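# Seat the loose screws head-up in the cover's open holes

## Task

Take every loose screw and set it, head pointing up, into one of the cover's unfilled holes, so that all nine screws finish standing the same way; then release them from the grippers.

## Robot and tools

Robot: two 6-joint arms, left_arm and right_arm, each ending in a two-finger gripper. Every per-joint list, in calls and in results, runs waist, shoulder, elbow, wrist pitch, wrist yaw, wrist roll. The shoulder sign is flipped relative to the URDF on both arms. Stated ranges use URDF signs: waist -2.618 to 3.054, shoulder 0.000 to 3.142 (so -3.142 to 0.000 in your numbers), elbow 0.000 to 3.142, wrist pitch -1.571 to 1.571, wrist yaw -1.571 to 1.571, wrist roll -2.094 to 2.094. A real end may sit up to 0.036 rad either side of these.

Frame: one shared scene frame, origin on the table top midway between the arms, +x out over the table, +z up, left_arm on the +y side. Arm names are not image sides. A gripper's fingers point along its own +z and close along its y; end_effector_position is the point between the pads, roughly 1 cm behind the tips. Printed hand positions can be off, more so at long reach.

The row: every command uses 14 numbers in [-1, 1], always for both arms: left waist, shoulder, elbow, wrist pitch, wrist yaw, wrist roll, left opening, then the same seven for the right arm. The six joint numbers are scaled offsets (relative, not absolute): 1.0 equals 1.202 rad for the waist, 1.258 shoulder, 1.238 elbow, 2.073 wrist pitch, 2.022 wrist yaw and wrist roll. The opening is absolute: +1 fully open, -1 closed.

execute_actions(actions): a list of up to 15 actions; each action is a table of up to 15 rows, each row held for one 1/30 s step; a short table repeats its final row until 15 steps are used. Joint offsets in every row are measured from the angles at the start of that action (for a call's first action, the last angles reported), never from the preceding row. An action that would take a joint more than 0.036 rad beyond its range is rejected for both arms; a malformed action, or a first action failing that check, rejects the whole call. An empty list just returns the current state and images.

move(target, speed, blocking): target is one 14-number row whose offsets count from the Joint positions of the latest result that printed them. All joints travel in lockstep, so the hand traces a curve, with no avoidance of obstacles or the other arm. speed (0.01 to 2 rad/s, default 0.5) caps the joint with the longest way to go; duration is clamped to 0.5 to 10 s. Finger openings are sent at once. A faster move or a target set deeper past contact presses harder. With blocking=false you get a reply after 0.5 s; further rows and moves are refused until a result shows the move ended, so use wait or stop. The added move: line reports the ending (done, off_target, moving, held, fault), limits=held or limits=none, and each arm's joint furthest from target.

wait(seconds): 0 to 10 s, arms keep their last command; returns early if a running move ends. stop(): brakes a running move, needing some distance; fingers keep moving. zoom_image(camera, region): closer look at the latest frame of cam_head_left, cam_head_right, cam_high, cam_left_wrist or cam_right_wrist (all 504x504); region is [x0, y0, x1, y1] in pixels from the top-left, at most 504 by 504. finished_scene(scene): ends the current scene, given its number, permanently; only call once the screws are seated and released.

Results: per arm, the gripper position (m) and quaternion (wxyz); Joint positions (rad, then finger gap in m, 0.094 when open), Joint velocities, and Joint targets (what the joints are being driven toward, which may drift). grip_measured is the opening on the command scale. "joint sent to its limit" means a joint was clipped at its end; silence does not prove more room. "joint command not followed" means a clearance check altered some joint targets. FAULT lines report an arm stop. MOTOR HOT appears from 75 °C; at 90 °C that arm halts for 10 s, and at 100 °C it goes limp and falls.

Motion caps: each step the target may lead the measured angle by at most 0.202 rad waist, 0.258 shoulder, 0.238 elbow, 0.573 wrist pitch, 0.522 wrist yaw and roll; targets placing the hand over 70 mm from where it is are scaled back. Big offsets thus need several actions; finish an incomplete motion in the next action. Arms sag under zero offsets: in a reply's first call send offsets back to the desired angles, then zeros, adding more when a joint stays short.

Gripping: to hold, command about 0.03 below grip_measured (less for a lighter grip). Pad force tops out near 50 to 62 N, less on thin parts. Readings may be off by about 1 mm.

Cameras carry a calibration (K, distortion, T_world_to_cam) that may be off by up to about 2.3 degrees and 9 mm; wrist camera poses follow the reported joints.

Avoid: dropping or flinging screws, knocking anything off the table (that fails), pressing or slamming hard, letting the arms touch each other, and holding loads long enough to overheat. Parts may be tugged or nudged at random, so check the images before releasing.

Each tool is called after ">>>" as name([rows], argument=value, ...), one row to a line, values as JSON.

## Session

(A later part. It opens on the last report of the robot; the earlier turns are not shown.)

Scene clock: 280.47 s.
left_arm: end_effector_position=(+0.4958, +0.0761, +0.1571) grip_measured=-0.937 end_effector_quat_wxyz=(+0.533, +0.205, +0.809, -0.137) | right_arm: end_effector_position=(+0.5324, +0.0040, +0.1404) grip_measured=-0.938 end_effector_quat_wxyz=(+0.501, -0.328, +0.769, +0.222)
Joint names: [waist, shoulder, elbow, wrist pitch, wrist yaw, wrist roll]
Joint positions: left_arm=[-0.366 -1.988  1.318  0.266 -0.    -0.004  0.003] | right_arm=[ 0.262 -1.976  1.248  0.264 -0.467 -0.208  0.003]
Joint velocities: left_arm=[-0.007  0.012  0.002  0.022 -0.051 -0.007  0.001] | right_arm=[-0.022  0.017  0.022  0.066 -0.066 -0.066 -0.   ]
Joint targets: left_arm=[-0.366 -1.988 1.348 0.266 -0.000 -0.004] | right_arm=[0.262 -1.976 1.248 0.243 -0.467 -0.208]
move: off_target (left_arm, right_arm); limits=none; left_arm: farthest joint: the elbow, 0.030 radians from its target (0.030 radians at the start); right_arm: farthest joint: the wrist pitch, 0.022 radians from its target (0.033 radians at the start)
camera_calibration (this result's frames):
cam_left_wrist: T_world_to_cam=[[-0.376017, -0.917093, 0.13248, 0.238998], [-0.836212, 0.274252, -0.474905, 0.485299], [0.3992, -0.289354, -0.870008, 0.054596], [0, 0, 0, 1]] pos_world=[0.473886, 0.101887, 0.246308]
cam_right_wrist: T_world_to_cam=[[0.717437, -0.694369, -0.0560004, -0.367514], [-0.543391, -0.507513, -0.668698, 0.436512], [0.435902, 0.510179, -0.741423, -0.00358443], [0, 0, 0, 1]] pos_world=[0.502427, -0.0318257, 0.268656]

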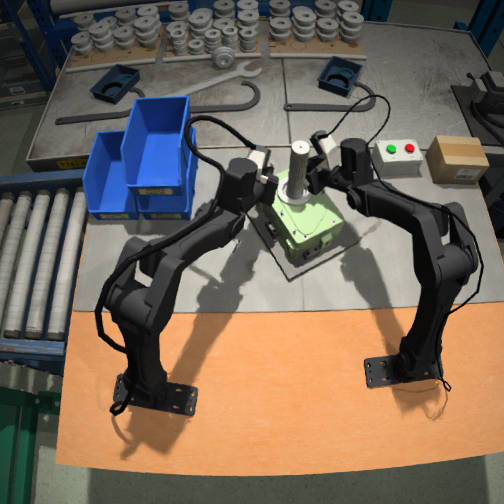

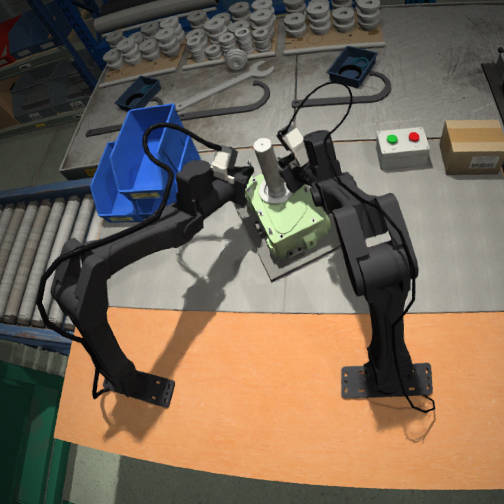

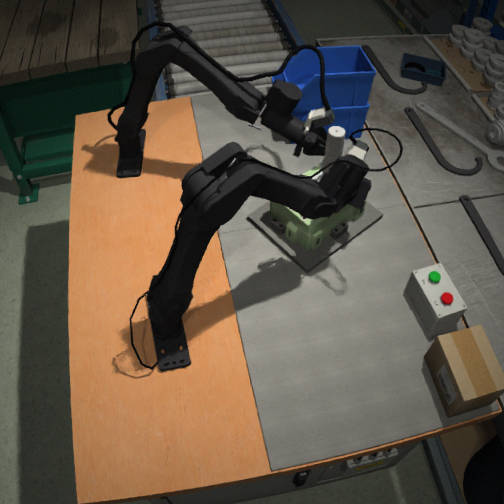

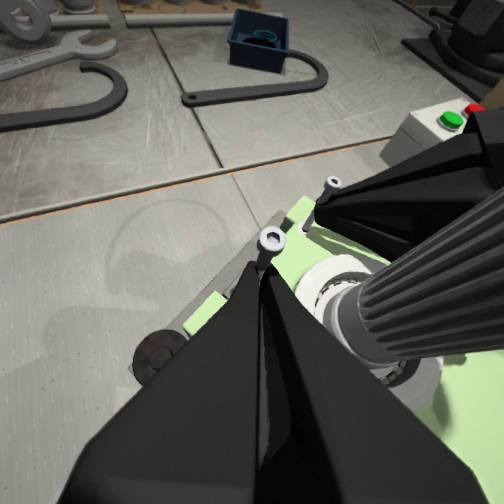

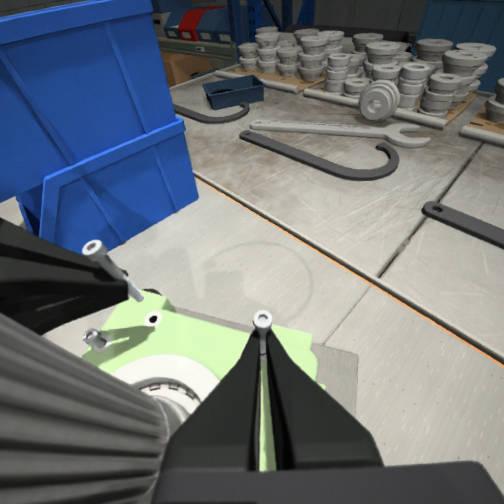

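Centred. Shoulder down.

>>> move(target=[0,0,0.024,0,0,0,-0.97,0,-0.026,0,-0.008,0,0,-0.97], speed=0.02)

>>> zoom_image(camera="cam_left_wrist", region=[280,170,360,250])

Scene clock: 287.43 s.
left_arm: end_effector_position=(+0.4958, +0.0761, +0.1571) grip_measured=-0.937 end_effector_quat_wxyz=(+0.533, +0.205, +0.809, -0.137) | right_arm: end_effector_position=(+0.5326, +0.0045, +0.1396) grip_measured=-0.938 end_effector_quat_wxyz=(+0.501, -0.329, +0.769, +0.223)
Joint names: [waist, shoulder, elbow, wrist pitch, wrist yaw, wrist roll]
Joint positions: left_arm=[-0.366 -1.988  1.318  0.266 -0.    -0.004  0.003] | right_arm=[ 0.262 -1.979  1.248  0.269 -0.47  -0.208  0.003]
Joint velocities: left_arm=[ 0.007  0.012 -0.007  0.037  0.022  0.051  0.001] | right_arm=[-0.012  0.012 -0.007 -0.022 -0.081 -0.095 -0.   ]
Joint targets: left_arm=[-0.366 -1.988 1.348 0.266 -0.000 -0.004] | right_arm=[0.262 -2.009 1.248 0.248 -0.467 -0.208]
move: off_target (left_arm, right_arm); limits=none; left_arm: farthest joint: the elbow, 0.030 radians from its target (0.030 radians at the start); right_arm: farthest joint: the shoulder, 0.029 radians from its target (0.033 radians at the start)
camera_calibration (this result's frames):
cam_left_wrist: T_world_to_cam=[[-0.376017, -0.917093, 0.13248, 0.238998], [-0.836212, 0.274252, -0.474905, 0.485299], [0.3992, -0.289354, -0.870008, 0.054596], [0, 0, 0, 1]] pos_world=[0.473886, 0.101887, 0.246308]
cam_right_wrist: T_world_to_cam=[[0.719115, -0.692576, -0.0566842, -0.368143], [-0.541932, -0.507895, -0.669592, 0.435624], [0.434953, 0.512232, -0.740563, -0.00418208], [0, 0, 0, 1]] pos_world=[0.502635, -0.0315737, 0.267725]

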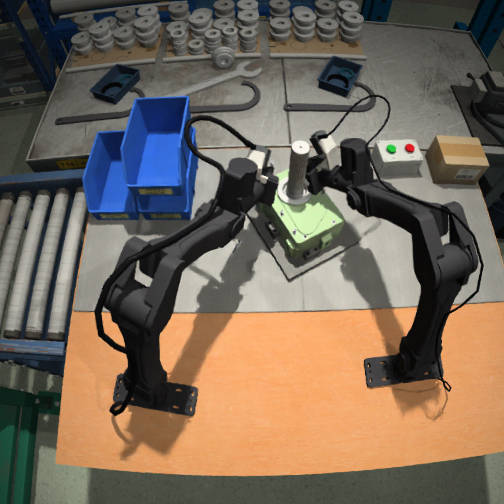

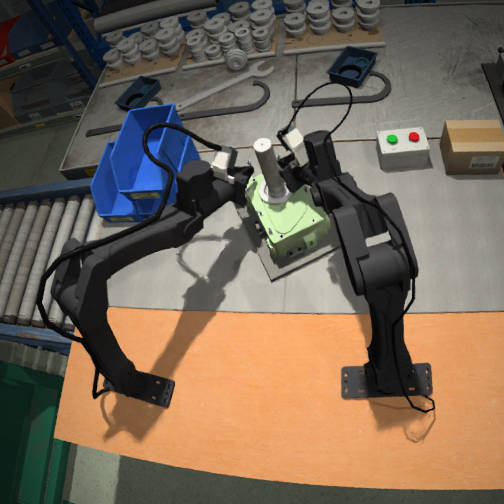

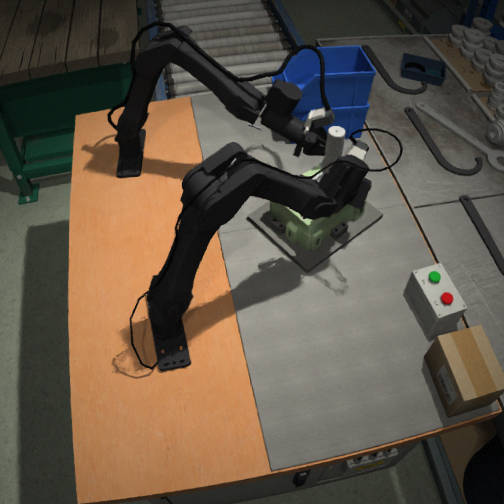

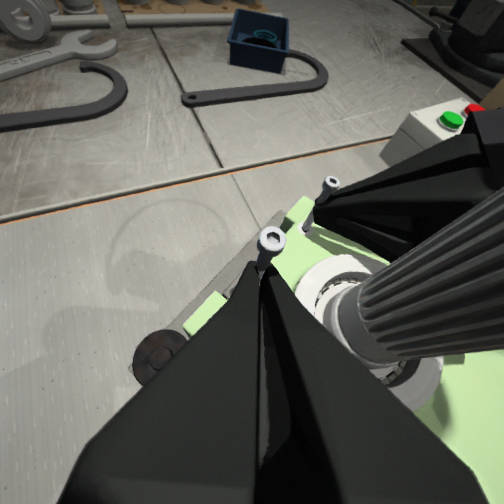

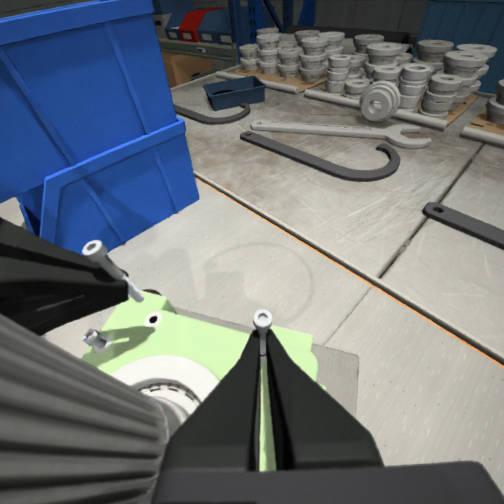

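Region (280, 170, 360, 250) of cam_left_wrist's 504x504 image, scaled by 6.300, with more detail than that image has.

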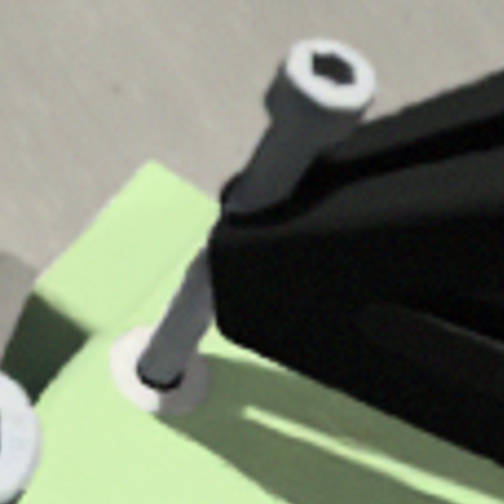

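>>> move(target=[0,0,0.024,0,0,0,-0.97,0,-0.014,0,-0.006,-0.011,0,-0.97], speed=0.02)

>>> zoom_image(camera="cam_left_wrist", region=[280,170,360,250])

Scene clock: 293.40 s.
left_arm: end_effector_position=(+0.4958, +0.0761, +0.1571) grip_measured=-0.937 end_effector_quat_wxyz=(+0.533, +0.205, +0.809, -0.137) | right_arm: end_effector_position=(+0.5323, +0.0051, +0.1401) grip_measured=-0.938 end_effector_quat_wxyz=(+0.502, -0.329, +0.768, +0.224)
Joint names: [waist, shoulder, elbow, wrist pitch, wrist yaw, wrist roll]
Joint positions: left_arm=[-0.366 -1.988  1.318  0.266 -0.    -0.004  0.003] | right_arm=[ 0.262 -1.979  1.248  0.27  -0.473 -0.208  0.003]
Joint velocities: left_arm=[-0.002  0.012  0.012  0.007 -0.007  0.007 -0.   ] | right_arm=[-0.002  0.007 -0.007  0.066  0.022  0.022  0.   ]
Joint targets: left_arm=[-0.366 -1.988 1.348 0.266 -0.000 -0.004] | right_arm=[0.262 -1.997 1.248 0.256 -0.492 -0.208]
move: off_target (left_arm); limits=none; left_arm: farthest joint: the elbow, 0.030 radians from its target (0.030 radians at the start); right_arm: farthest joint: the wrist yaw, 0.019 radians from its target (0.022 radians at the start)
camera_calibration (this result's frames):
cam_left_wrist: T_world_to_cam=[[-0.376017, -0.917093, 0.13248, 0.238998], [-0.836212, 0.274252, -0.474905, 0.485299], [0.3992, -0.289354, -0.870008, 0.054596], [0, 0, 0, 1]] pos_world=[0.473886, 0.101887, 0.246308]
cam_right_wrist: T_world_to_cam=[[0.72155, -0.689991, -0.0572604, -0.368772], [-0.53932, -0.508269, -0.671414, 0.434985], [0.434165, 0.51534, -0.738867, -0.00379461], [0, 0, 0, 1]] pos_world=[0.502331, -0.0314041, 0.268135]

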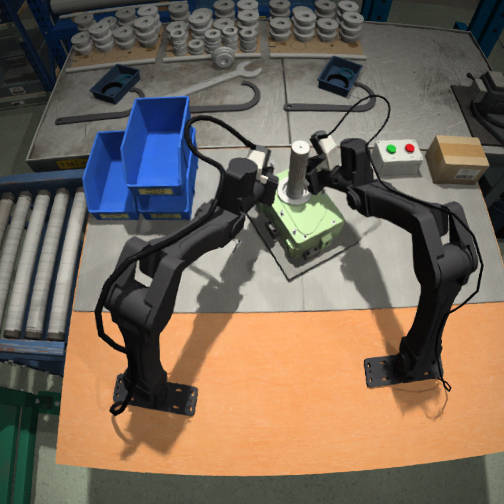

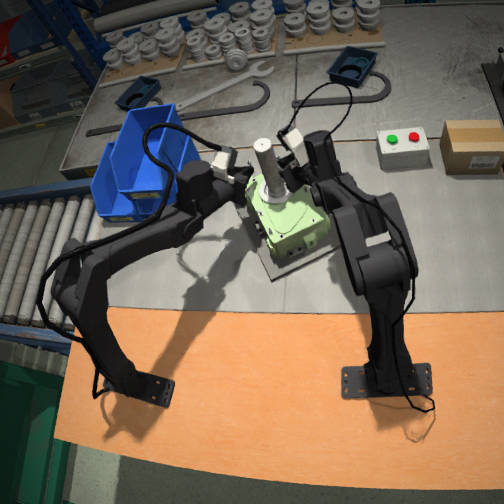

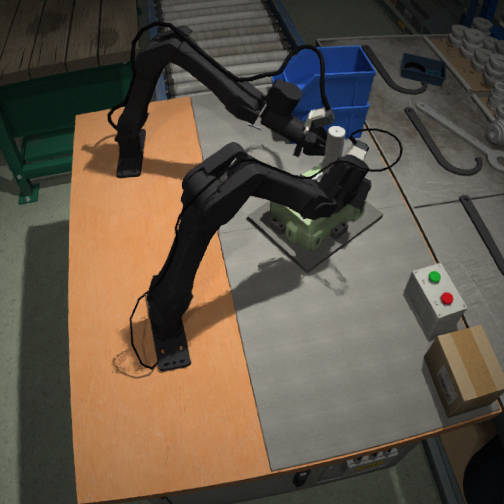

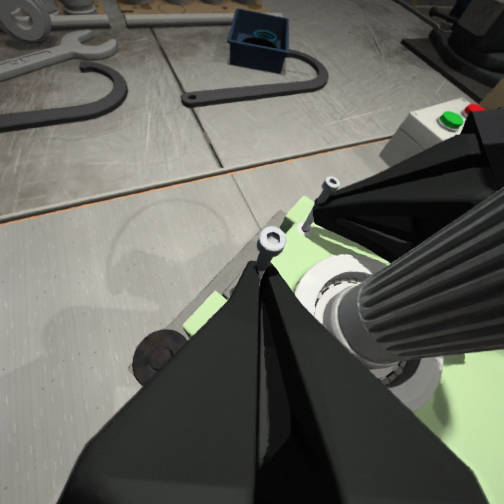

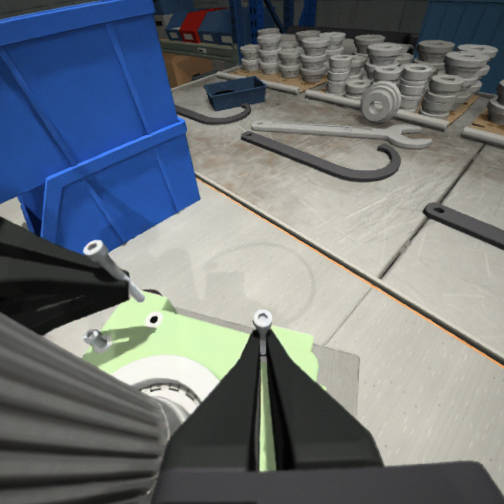

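Region (280, 170, 360, 250) of cam_left_wrist's 504x504 image, scaled by 6.300, with more detail than that image has.

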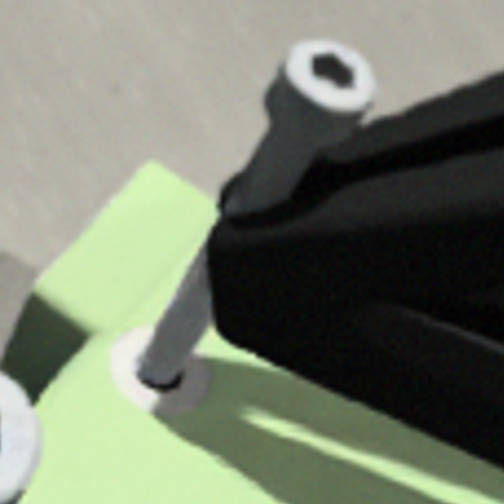

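>>> execute_actions(actions=[])

>>> zoom_image(camera="cam_left_wrist", region=[270,160,370,260])

Scene clock: 318.93 s.
left_arm: end_effector_position=(+0.4958, +0.0761, +0.1571) grip_measured=-0.937 end_effector_quat_wxyz=(+0.533, +0.205, +0.809, -0.137) | right_arm: end_effector_position=(+0.5323, +0.0051, +0.1401) grip_measured=-0.938 end_effector_quat_wxyz=(+0.502, -0.329, +0.768, +0.224)
Joint names: [waist, shoulder, elbow, wrist pitch, wrist yaw, wrist roll]
Joint positions: left_arm=[-0.366 -1.988  1.318  0.266 -0.    -0.004  0.003] | right_arm=[ 0.262 -1.979  1.248  0.27  -0.473 -0.208  0.003]
Joint velocities: left_arm=[-0.022 -0.002  0.007  0.007 -0.037  0.051  0.   ] | right_arm=[-0.007 -0.002 -0.002  0.051  0.037  0.007  0.   ]
Joint targets: left_arm=[-0.366 -1.988 1.348 0.266 -0.000 -0.004] | right_arm=[0.262 -1.997 1.248 0.256 -0.492 -0.208]
camera_calibration (this result's frames):
cam_left_wrist: T_world_to_cam=[[-0.376017, -0.917093, 0.13248, 0.238998], [-0.836212, 0.274252, -0.474905, 0.485299], [0.3992, -0.289354, -0.870008, 0.054596], [0, 0, 0, 1]] pos_world=[0.473886, 0.101887, 0.246308]
cam_right_wrist: T_world_to_cam=[[0.72155, -0.689991, -0.0572604, -0.368772], [-0.53932, -0.508269, -0.671414, 0.434985], [0.434165, 0.51534, -0.738867, -0.00379461], [0, 0, 0, 1]] pos_world=[0.502331, -0.0314041, 0.268135]

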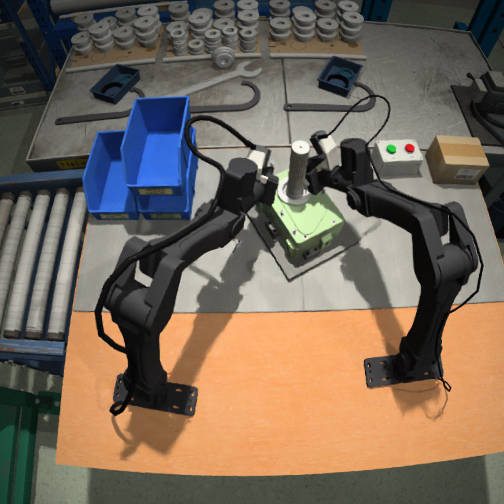

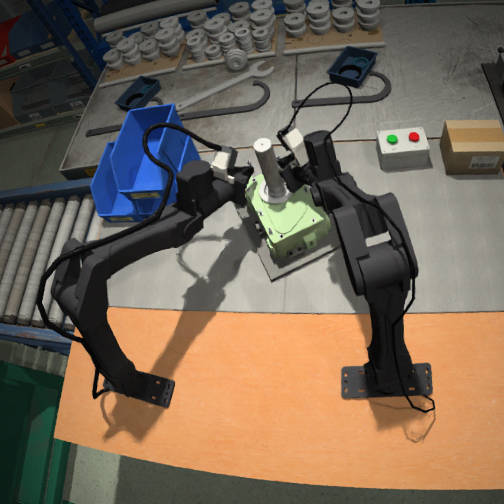

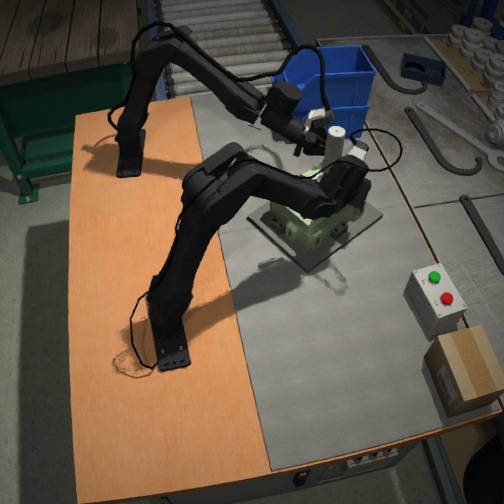

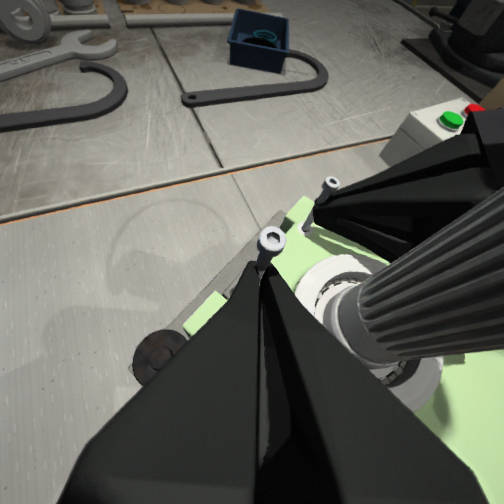

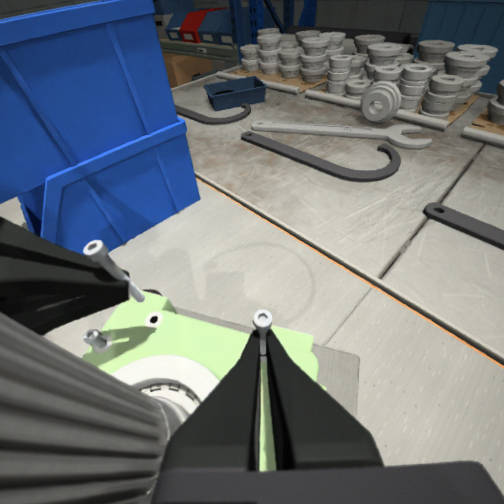

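Region (270, 160, 370, 260) of cam_left_wrist's 504x504 image, scaled by 5.040, with more detail than that image has.

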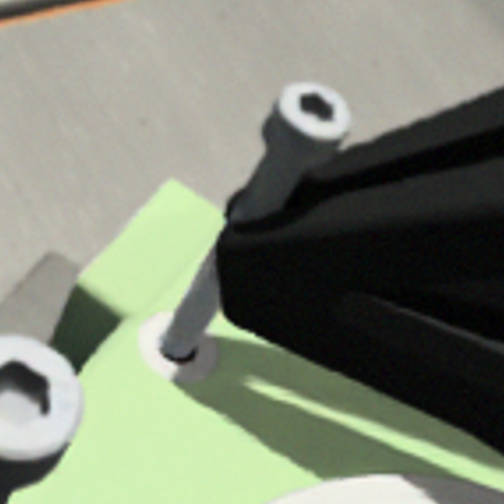

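>>> move(target=[0,0,0.024,0,0,0,-0.97,0,-0.008,0,-0.016,-0.006,0,-0.97], speed=0.02)

>>> zoom_image(camera="cam_left_wrist", region=[270,160,370,260])

Scene clock: 329.57 s.
left_arm: end_effector_position=(+0.4958, +0.0761, +0.1571) grip_measured=-0.937 end_effector_quat_wxyz=(+0.533, +0.205, +0.809, -0.137) | right_arm: end_effector_position=(+0.5323, +0.0050, +0.1400) grip_measured=-0.938 end_effector_quat_wxyz=(+0.502, -0.329, +0.768, +0.224)
Joint names: [waist, shoulder, elbow, wrist pitch, wrist yaw, wrist roll]
Joint positions: left_arm=[-0.366 -1.988  1.318  0.266 -0.    -0.004  0.003] | right_arm=[ 0.262 -1.979  1.248  0.27  -0.473 -0.208  0.003]
Joint velocities: left_arm=[-0.002 -0.012  0.002  0.037 -0.007 -0.007 -0.001] | right_arm=[-0.012  0.002  0.012 -0.007 -0.007 -0.007 -0.001]
Joint targets: left_arm=[-0.366 -1.988 1.348 0.266 -0.000 -0.004] | right_arm=[0.262 -1.989 1.248 0.238 -0.485 -0.208]
move: off_target (left_arm, right_arm); limits=none; left_arm: farthest joint: the elbow, 0.030 radians from its target (0.030 radians at the start); right_arm: farthest joint: the wrist pitch, 0.033 radians from its target (0.034 radians at the start)
camera_calibration (this result's frames):
cam_left_wrist: T_world_to_cam=[[-0.376017, -0.917093, 0.13248, 0.238998], [-0.836212, 0.274252, -0.474905, 0.485299], [0.3992, -0.289354, -0.870008, 0.054596], [0, 0, 0, 1]] pos_world=[0.473886, 0.101887, 0.246308]
cam_right_wrist: T_world_to_cam=[[0.721063, -0.690509, -0.0571463, -0.368646], [-0.539843, -0.508195, -0.67105, 0.435113], [0.434324, 0.514719, -0.739207, -0.00387238], [0, 0, 0, 1]] pos_world=[0.502392, -0.0314379, 0.268053]

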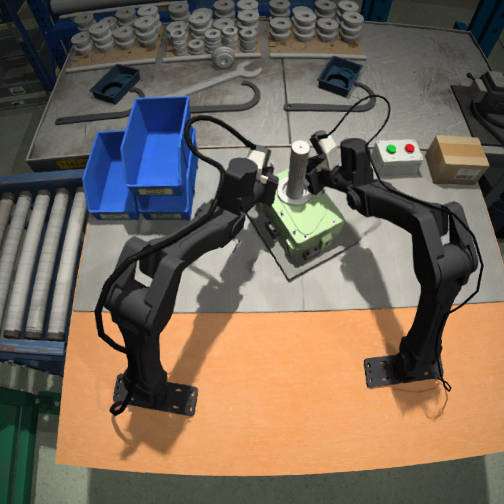

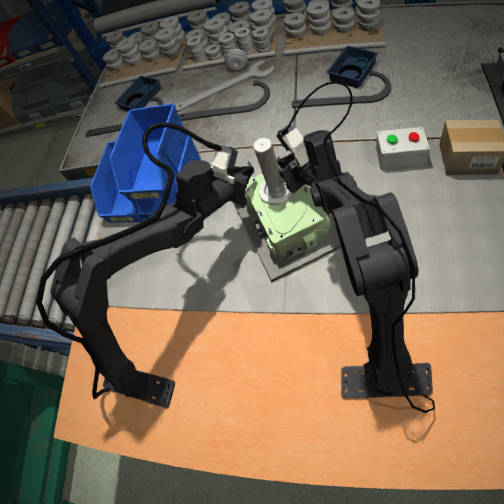

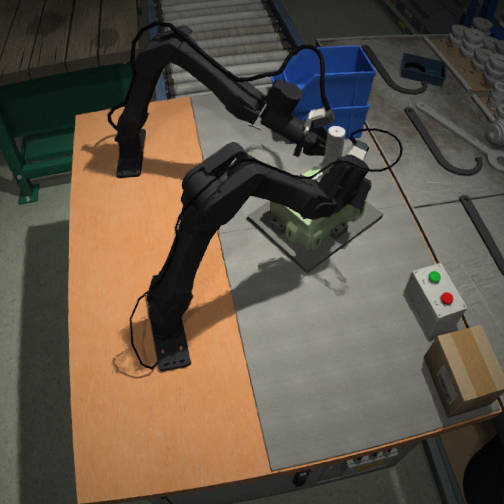

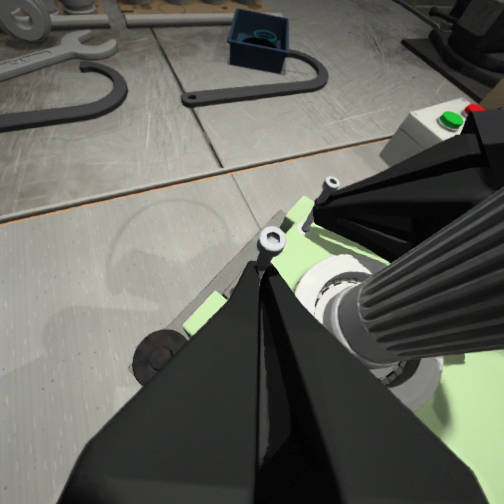

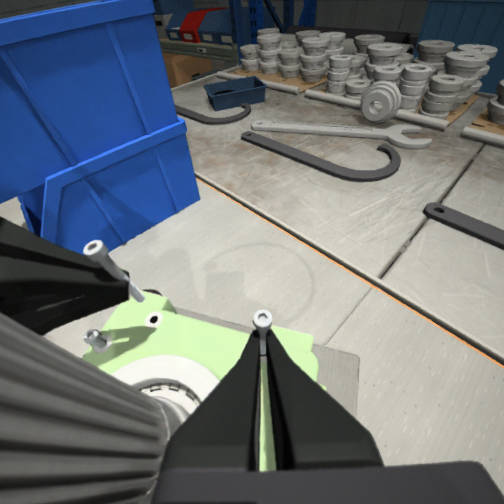

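Region (270, 160, 370, 260) of cam_left_wrist's 504x504 image, scaled by 5.040, with more detail than that image has.

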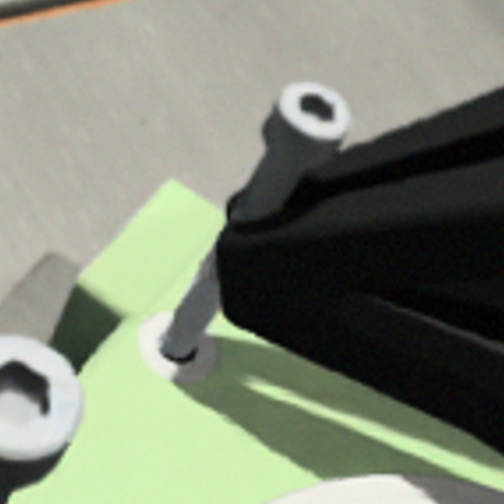

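>>> move(target=[0,0,0.024,0,0,0,-0.97,0,0.018,0,-0.018,-0.006,0,-0.97], speed=0.02)

>>> zoom_image(camera="cam_left_wrist", region=[270,160,370,260])

Scene clock: 337.83 s.
left_arm: end_effector_position=(+0.4958, +0.0761, +0.1571) grip_measured=-0.937 end_effector_quat_wxyz=(+0.533, +0.205, +0.809, -0.137) | right_arm: end_effector_position=(+0.5323, +0.0049, +0.1399) grip_measured=-0.938 end_effector_quat_wxyz=(+0.502, -0.329, +0.768, +0.224)
Joint names: [waist, shoulder, elbow, wrist pitch, wrist yaw, wrist roll]
Joint positions: left_arm=[-0.366 -1.988  1.318  0.266 -0.    -0.004  0.003] | right_arm=[ 0.262 -1.979  1.248  0.27  -0.473 -0.208  0.003]
Joint velocities: left_arm=[-0.002  0.007 -0.012 -0.037 -0.037 -0.051 -0.001] | right_arm=[-0.007  0.012  0.007 -0.095 -0.051  0.022  0.001]
Joint targets: left_arm=[-0.366 -1.988 1.348 0.266 -0.000 -0.004] | right_arm=[0.262 -1.957 1.248 0.233 -0.485 -0.208]
move: off_target (left_arm, right_arm); limits=none; left_arm: farthest joint: the elbow, 0.030 radians from its target (0.030 radians at the start); right_arm: farthest joint: the wrist pitch, 0.037 radians from its target (0.037 radians at the start)
camera_calibration (this result's frames):
cam_left_wrist: T_world_to_cam=[[-0.376017, -0.917093, 0.13248, 0.238998], [-0.836212, 0.274252, -0.474905, 0.485299], [0.3992, -0.289354, -0.870008, 0.054596], [0, 0, 0, 1]] pos_world=[0.473886, 0.101887, 0.246308]
cam_right_wrist: T_world_to_cam=[[0.721042, -0.690515, -0.0573293, -0.368595], [-0.540087, -0.508272, -0.670795, 0.43513], [0.434055, 0.514634, -0.739424, -0.00373407], [0, 0, 0, 1]] pos_world=[0.502402, -0.0314349, 0.26799]

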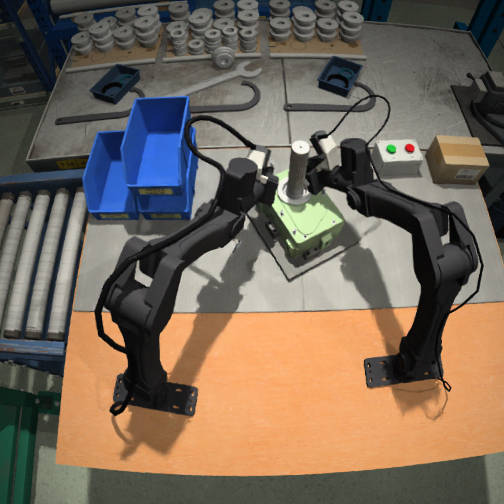

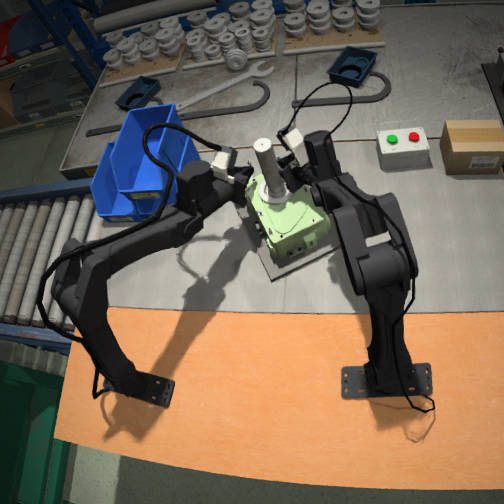

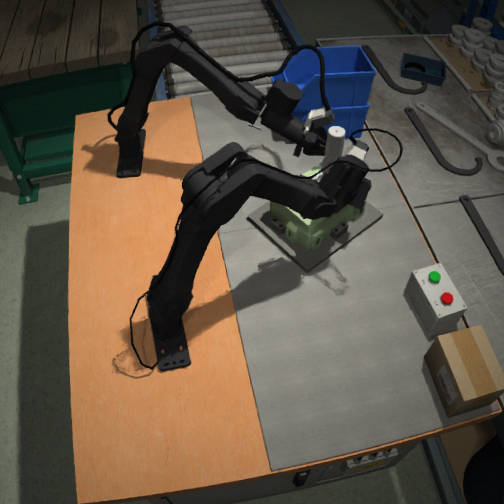

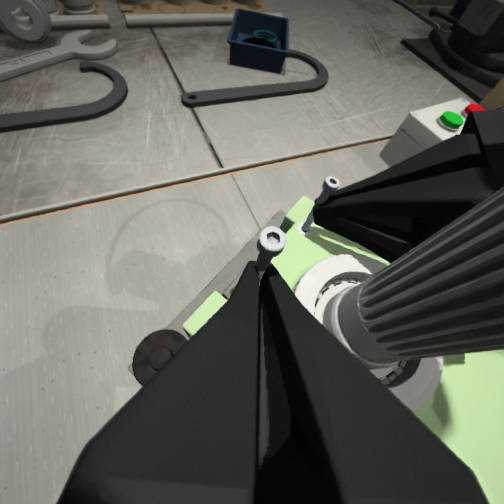

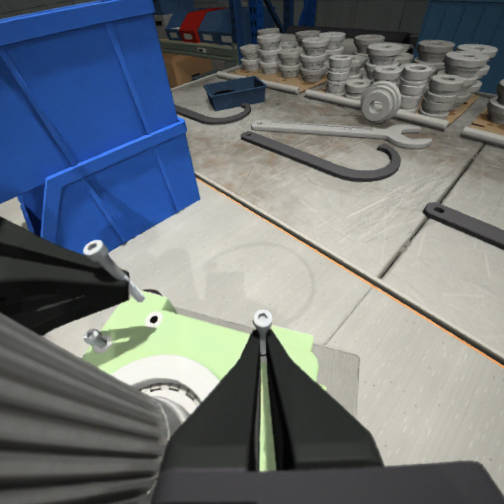

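Region (270, 160, 370, 260) of cam_left_wrist's 504x504 image, scaled by 5.040, with more detail than that image has.

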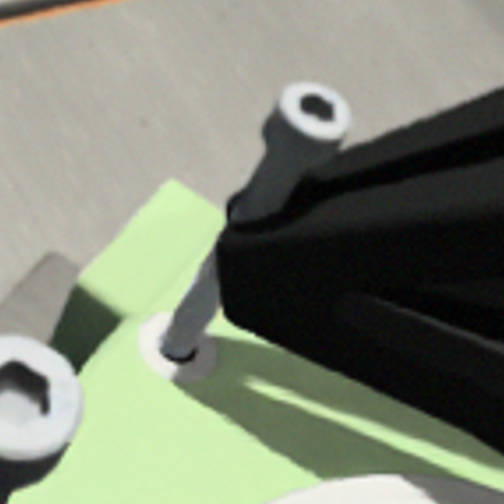

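>>> move(target=[0,0,0.024,0,0,0,-0.97,0,0.029,-0.015,-0.018,-0.006,0,-0.97], speed=0.03)

>>> zoom_image(camera="cam_left_wrist", region=[270,160,370,260])

Scene clock: 343.43 s.
left_arm: end_effector_position=(+0.4958, +0.0761, +0.1571) grip_measured=-0.937 end_effector_quat_wxyz=(+0.533, +0.205, +0.809, -0.137) | right_arm: end_effector_position=(+0.5296, +0.0045, +0.1408) grip_measured=-0.938 end_effector_quat_wxyz=(+0.496, -0.329, +0.771, +0.225)
Joint names: [waist, shoulder, elbow, wrist pitch, wrist yaw, wrist roll]
Joint positions: left_arm=[-0.366 -1.988  1.318  0.266 -0.    -0.004  0.003] | right_arm=[ 0.262 -1.969  1.248  0.248 -0.475 -0.208  0.003]
Joint velocities: left_arm=[ 0.012 -0.002 -0.007 -0.066 -0.022  0.007 -0.   ] | right_arm=[-0.012 -0.007  0.007  0.066 -0.037 -0.022  0.001]
Joint targets: left_arm=[-0.366 -1.988 1.348 0.266 -0.000 -0.004] | right_arm=[0.262 -1.943 1.229 0.232 -0.485 -0.208]
move: off_target (left_arm, right_arm); limits=none; left_arm: farthest joint: the elbow, 0.030 radians from its target (0.030 radians at the start); right_arm: farthest joint: the shoulder, 0.027 radians from its target (0.037 radians at the start)
camera_calibration (this result's frames):
cam_left_wrist: T_world_to_cam=[[-0.376017, -0.917093, 0.13248, 0.238998], [-0.836212, 0.274252, -0.474905, 0.485299], [0.3992, -0.289354, -0.870008, 0.054596], [0, 0, 0, 1]] pos_world=[0.473886, 0.101887, 0.246308]
cam_right_wrist: T_world_to_cam=[[0.72198, -0.688942, -0.0640622, -0.366454], [-0.546636, -0.511177, -0.66324, 0.436528], [0.424187, 0.513865, -0.74566, 0.0044143], [0, 0, 0, 1]] pos_world=[0.501322, -0.0315906, 0.269339]

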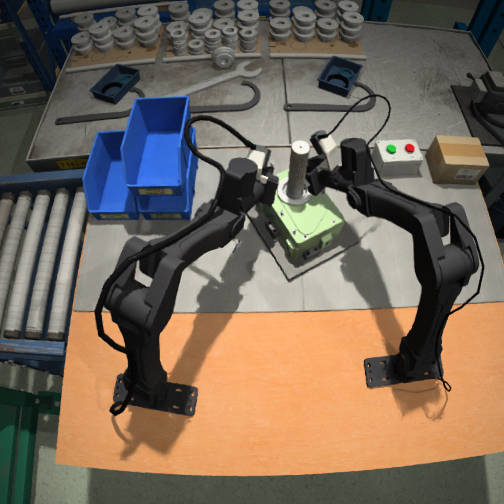

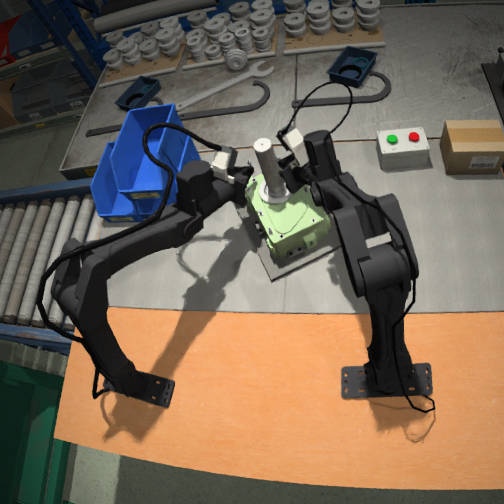

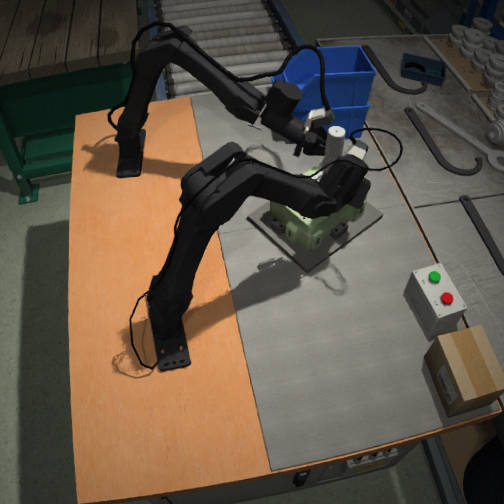

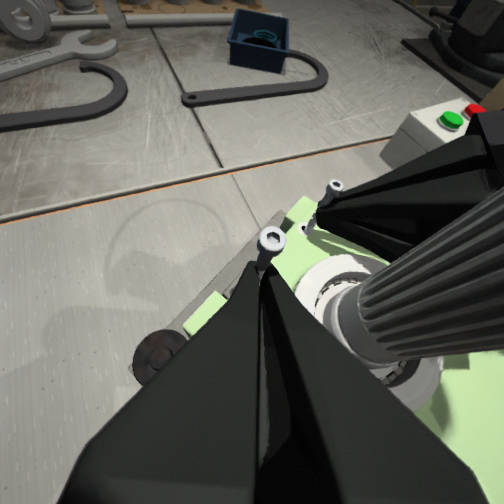

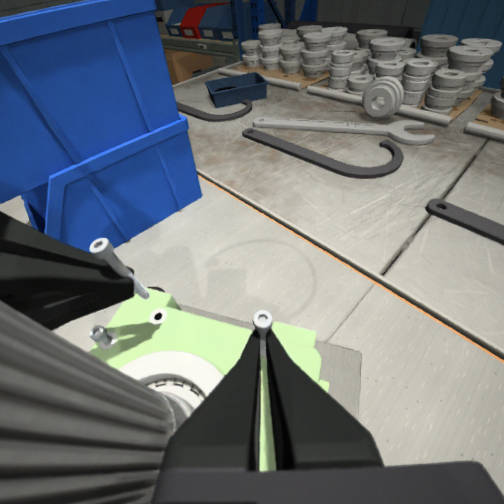

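Region (270, 160, 370, 260) of cam_left_wrist's 504x504 image, scaled by 5.040, with more detail than that image has.

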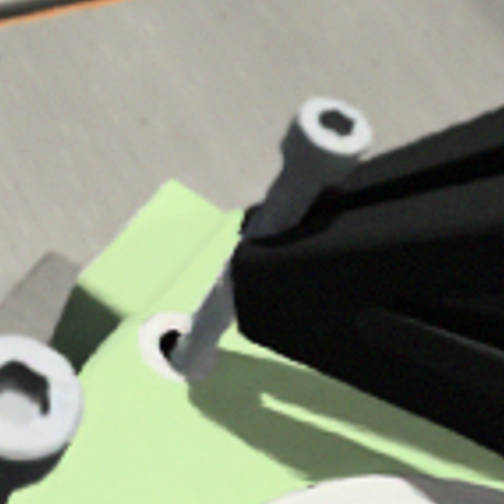

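>>> move(target=[0,0,0.024,0,0,0,-0.97,0,0,0,0.016,0,0,-0.97], speed=0.03)

>>> move(target=[0,0,0.024,0,0,0,-0.97,0,-0.024,0,0,0,0,-0.97], speed=0.02)

>>> zoom_image(camera="cam_left_wrist", region=[270,160,370,260])

Scene clock: 360.40 s.
left_arm: end_effector_position=(+0.4958, +0.0761, +0.1571) grip_measured=-0.937 end_effector_quat_wxyz=(+0.533, +0.205, +0.809, -0.137) | right_arm: end_effector_position=(+0.5320, +0.0053, +0.1457) grip_measured=-0.938 end_effector_quat_wxyz=(+0.506, -0.330, +0.764, +0.224)
Joint names: [waist, shoulder, elbow, wrist pitch, wrist yaw, wrist roll]
Joint positions: left_arm=[-0.366 -1.988  1.318  0.266 -0.    -0.004  0.003] | right_arm=[ 0.262 -1.969  1.248  0.272 -0.475 -0.208  0.003]
Joint velocities: left_arm=[-0.017  0.007 -0.002  0.051  0.007  0.037 -0.001] | right_arm=[ 0.012  0.007 -0.002 -0.007 -0.022 -0.066 -0.   ]
Joint targets: left_arm=[-0.366 -1.988 1.348 0.266 -0.000 -0.004] | right_arm=[0.262 -1.969 1.248 0.281 -0.475 -0.208]
move: off_target (left_arm); limits=none; left_arm: farthest joint: the elbow, 0.030 radians from its target (0.030 radians at the start); right_arm: farthest joint: the wrist pitch, 0.009 radians from its target (0.033 radians at the start)
camera_calibration (this result's frames):
cam_left_wrist: T_world_to_cam=[[-0.376017, -0.917093, 0.13248, 0.238998], [-0.836212, 0.274252, -0.474905, 0.485299], [0.3992, -0.289354, -0.870008, 0.054596], [0, 0, 0, 1]] pos_world=[0.473886, 0.101887, 0.246308]
cam_right_wrist: T_world_to_cam=[[0.723316, -0.68852, -0.0524857, -0.369718], [-0.531252, -0.506319, -0.679274, 0.435576], [0.441119, 0.519213, -0.732005, -0.00431322], [0, 0, 0, 1]] pos_world=[0.500726, -0.0317786, 0.273314]

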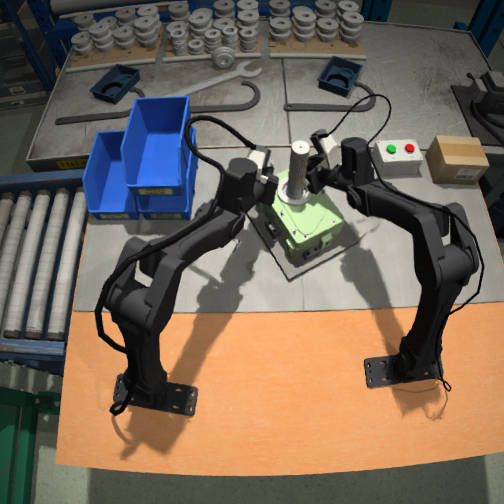

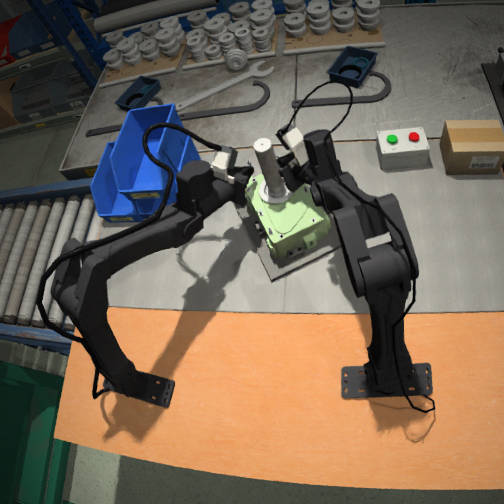

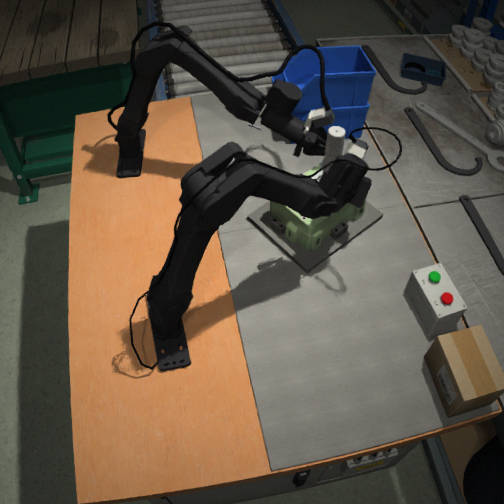

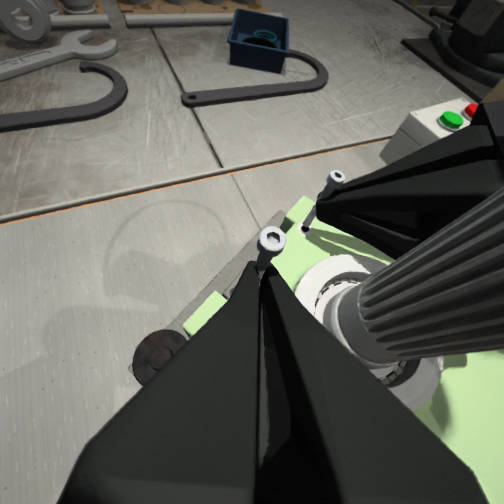

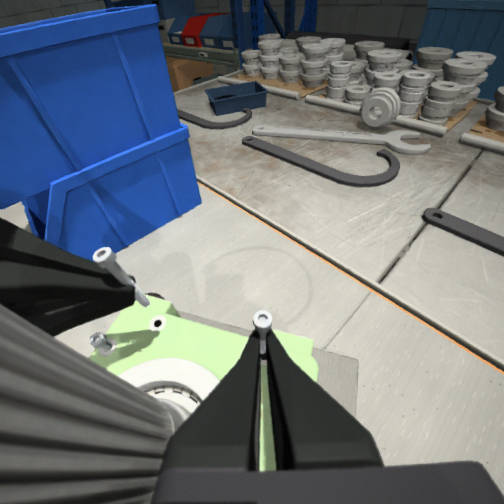

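Scene clock: 362.13 s.
left_arm: end_effector_position=(+0.4958, +0.0761, +0.1571) grip_measured=-0.937 end_effector_quat_wxyz=(+0.533, +0.205, +0.809, -0.137) | right_arm: end_effector_position=(+0.5326, +0.0055, +0.1406) grip_measured=-0.938 end_effector_quat_wxyz=(+0.503, -0.330, +0.766, +0.225)
Joint names: [waist, shoulder, elbow, wrist pitch, wrist yaw, wrist roll]
Joint positions: left_arm=[-0.366 -1.988  1.318  0.266 -0.    -0.004  0.003] | right_arm=[ 0.262 -1.98   1.248  0.276 -0.476 -0.208  0.003]
Joint velocities: left_arm=[ 0.007  0.002 -0.027  0.095 -0.007  0.066 -0.001] | right_arm=[-0.007 -0.007  0.007 -0.037 -0.051 -0.007 -0.001]
Joint targets: left_arm=[-0.366 -1.988 1.348 0.266 -0.000 -0.004] | right_arm=[0.262 -1.999 1.248 0.272 -0.475 -0.208]
move: off_target (left_arm); limits=none; left_arm: farthest joint: the elbow, 0.030 radians from its target (0.030 radians at the start); right_arm: farthest joint: the shoulder, 0.019 radians from its target (0.030 radians at the start)
camera_calibration (this result's frames):
cam_left_wrist: T_world_to_cam=[[-0.376017, -0.917093, 0.13248, 0.238998], [-0.836212, 0.274252, -0.474905, 0.485299], [0.3992, -0.289354, -0.870008, 0.054596], [0, 0, 0, 1]] pos_world=[0.473886, 0.101887, 0.246308]
cam_right_wrist: T_world_to_cam=[[0.723174, -0.688382, -0.0561276, -0.369647], [-0.53579, -0.507871, -0.674534, 0.434308], [0.435831, 0.517878, -0.736107, -0.00502215], [0, 0, 0, 1]] pos_world=[0.502206, -0.0312849, 0.268511]

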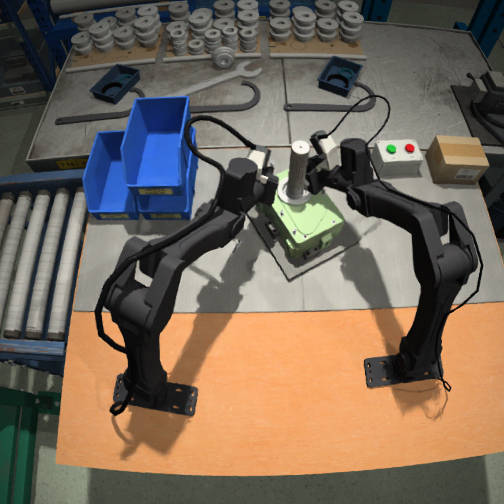

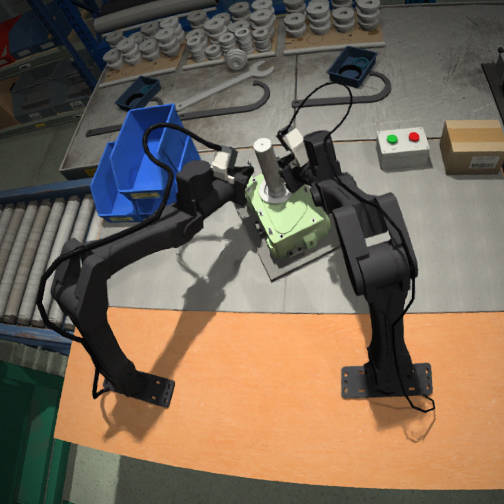

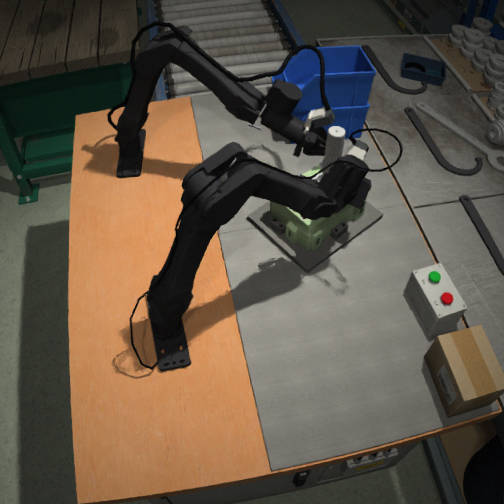

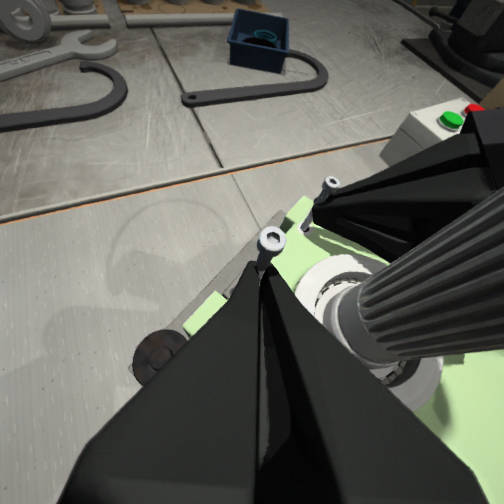

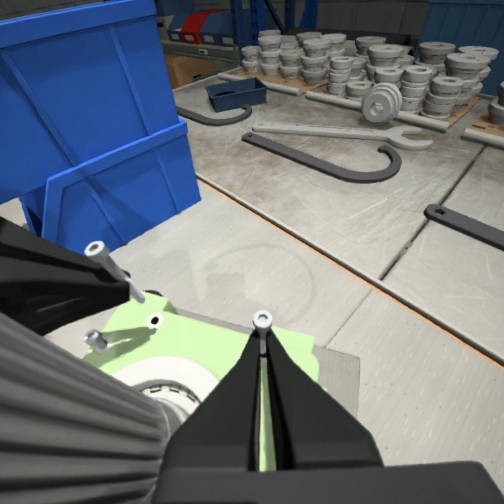

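Region (270, 160, 370, 260) of cam_left_wrist's 504x504 image, scaled by 5.040, with more detail than that image has.

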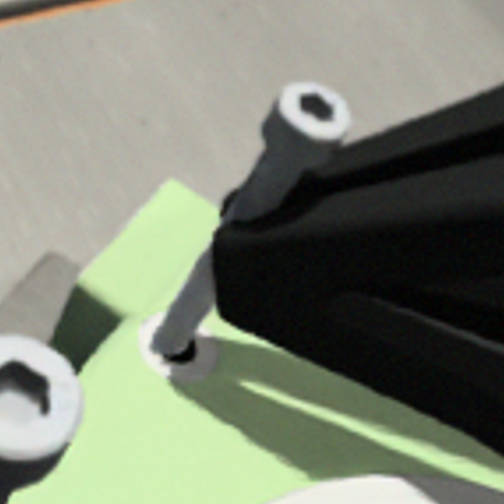

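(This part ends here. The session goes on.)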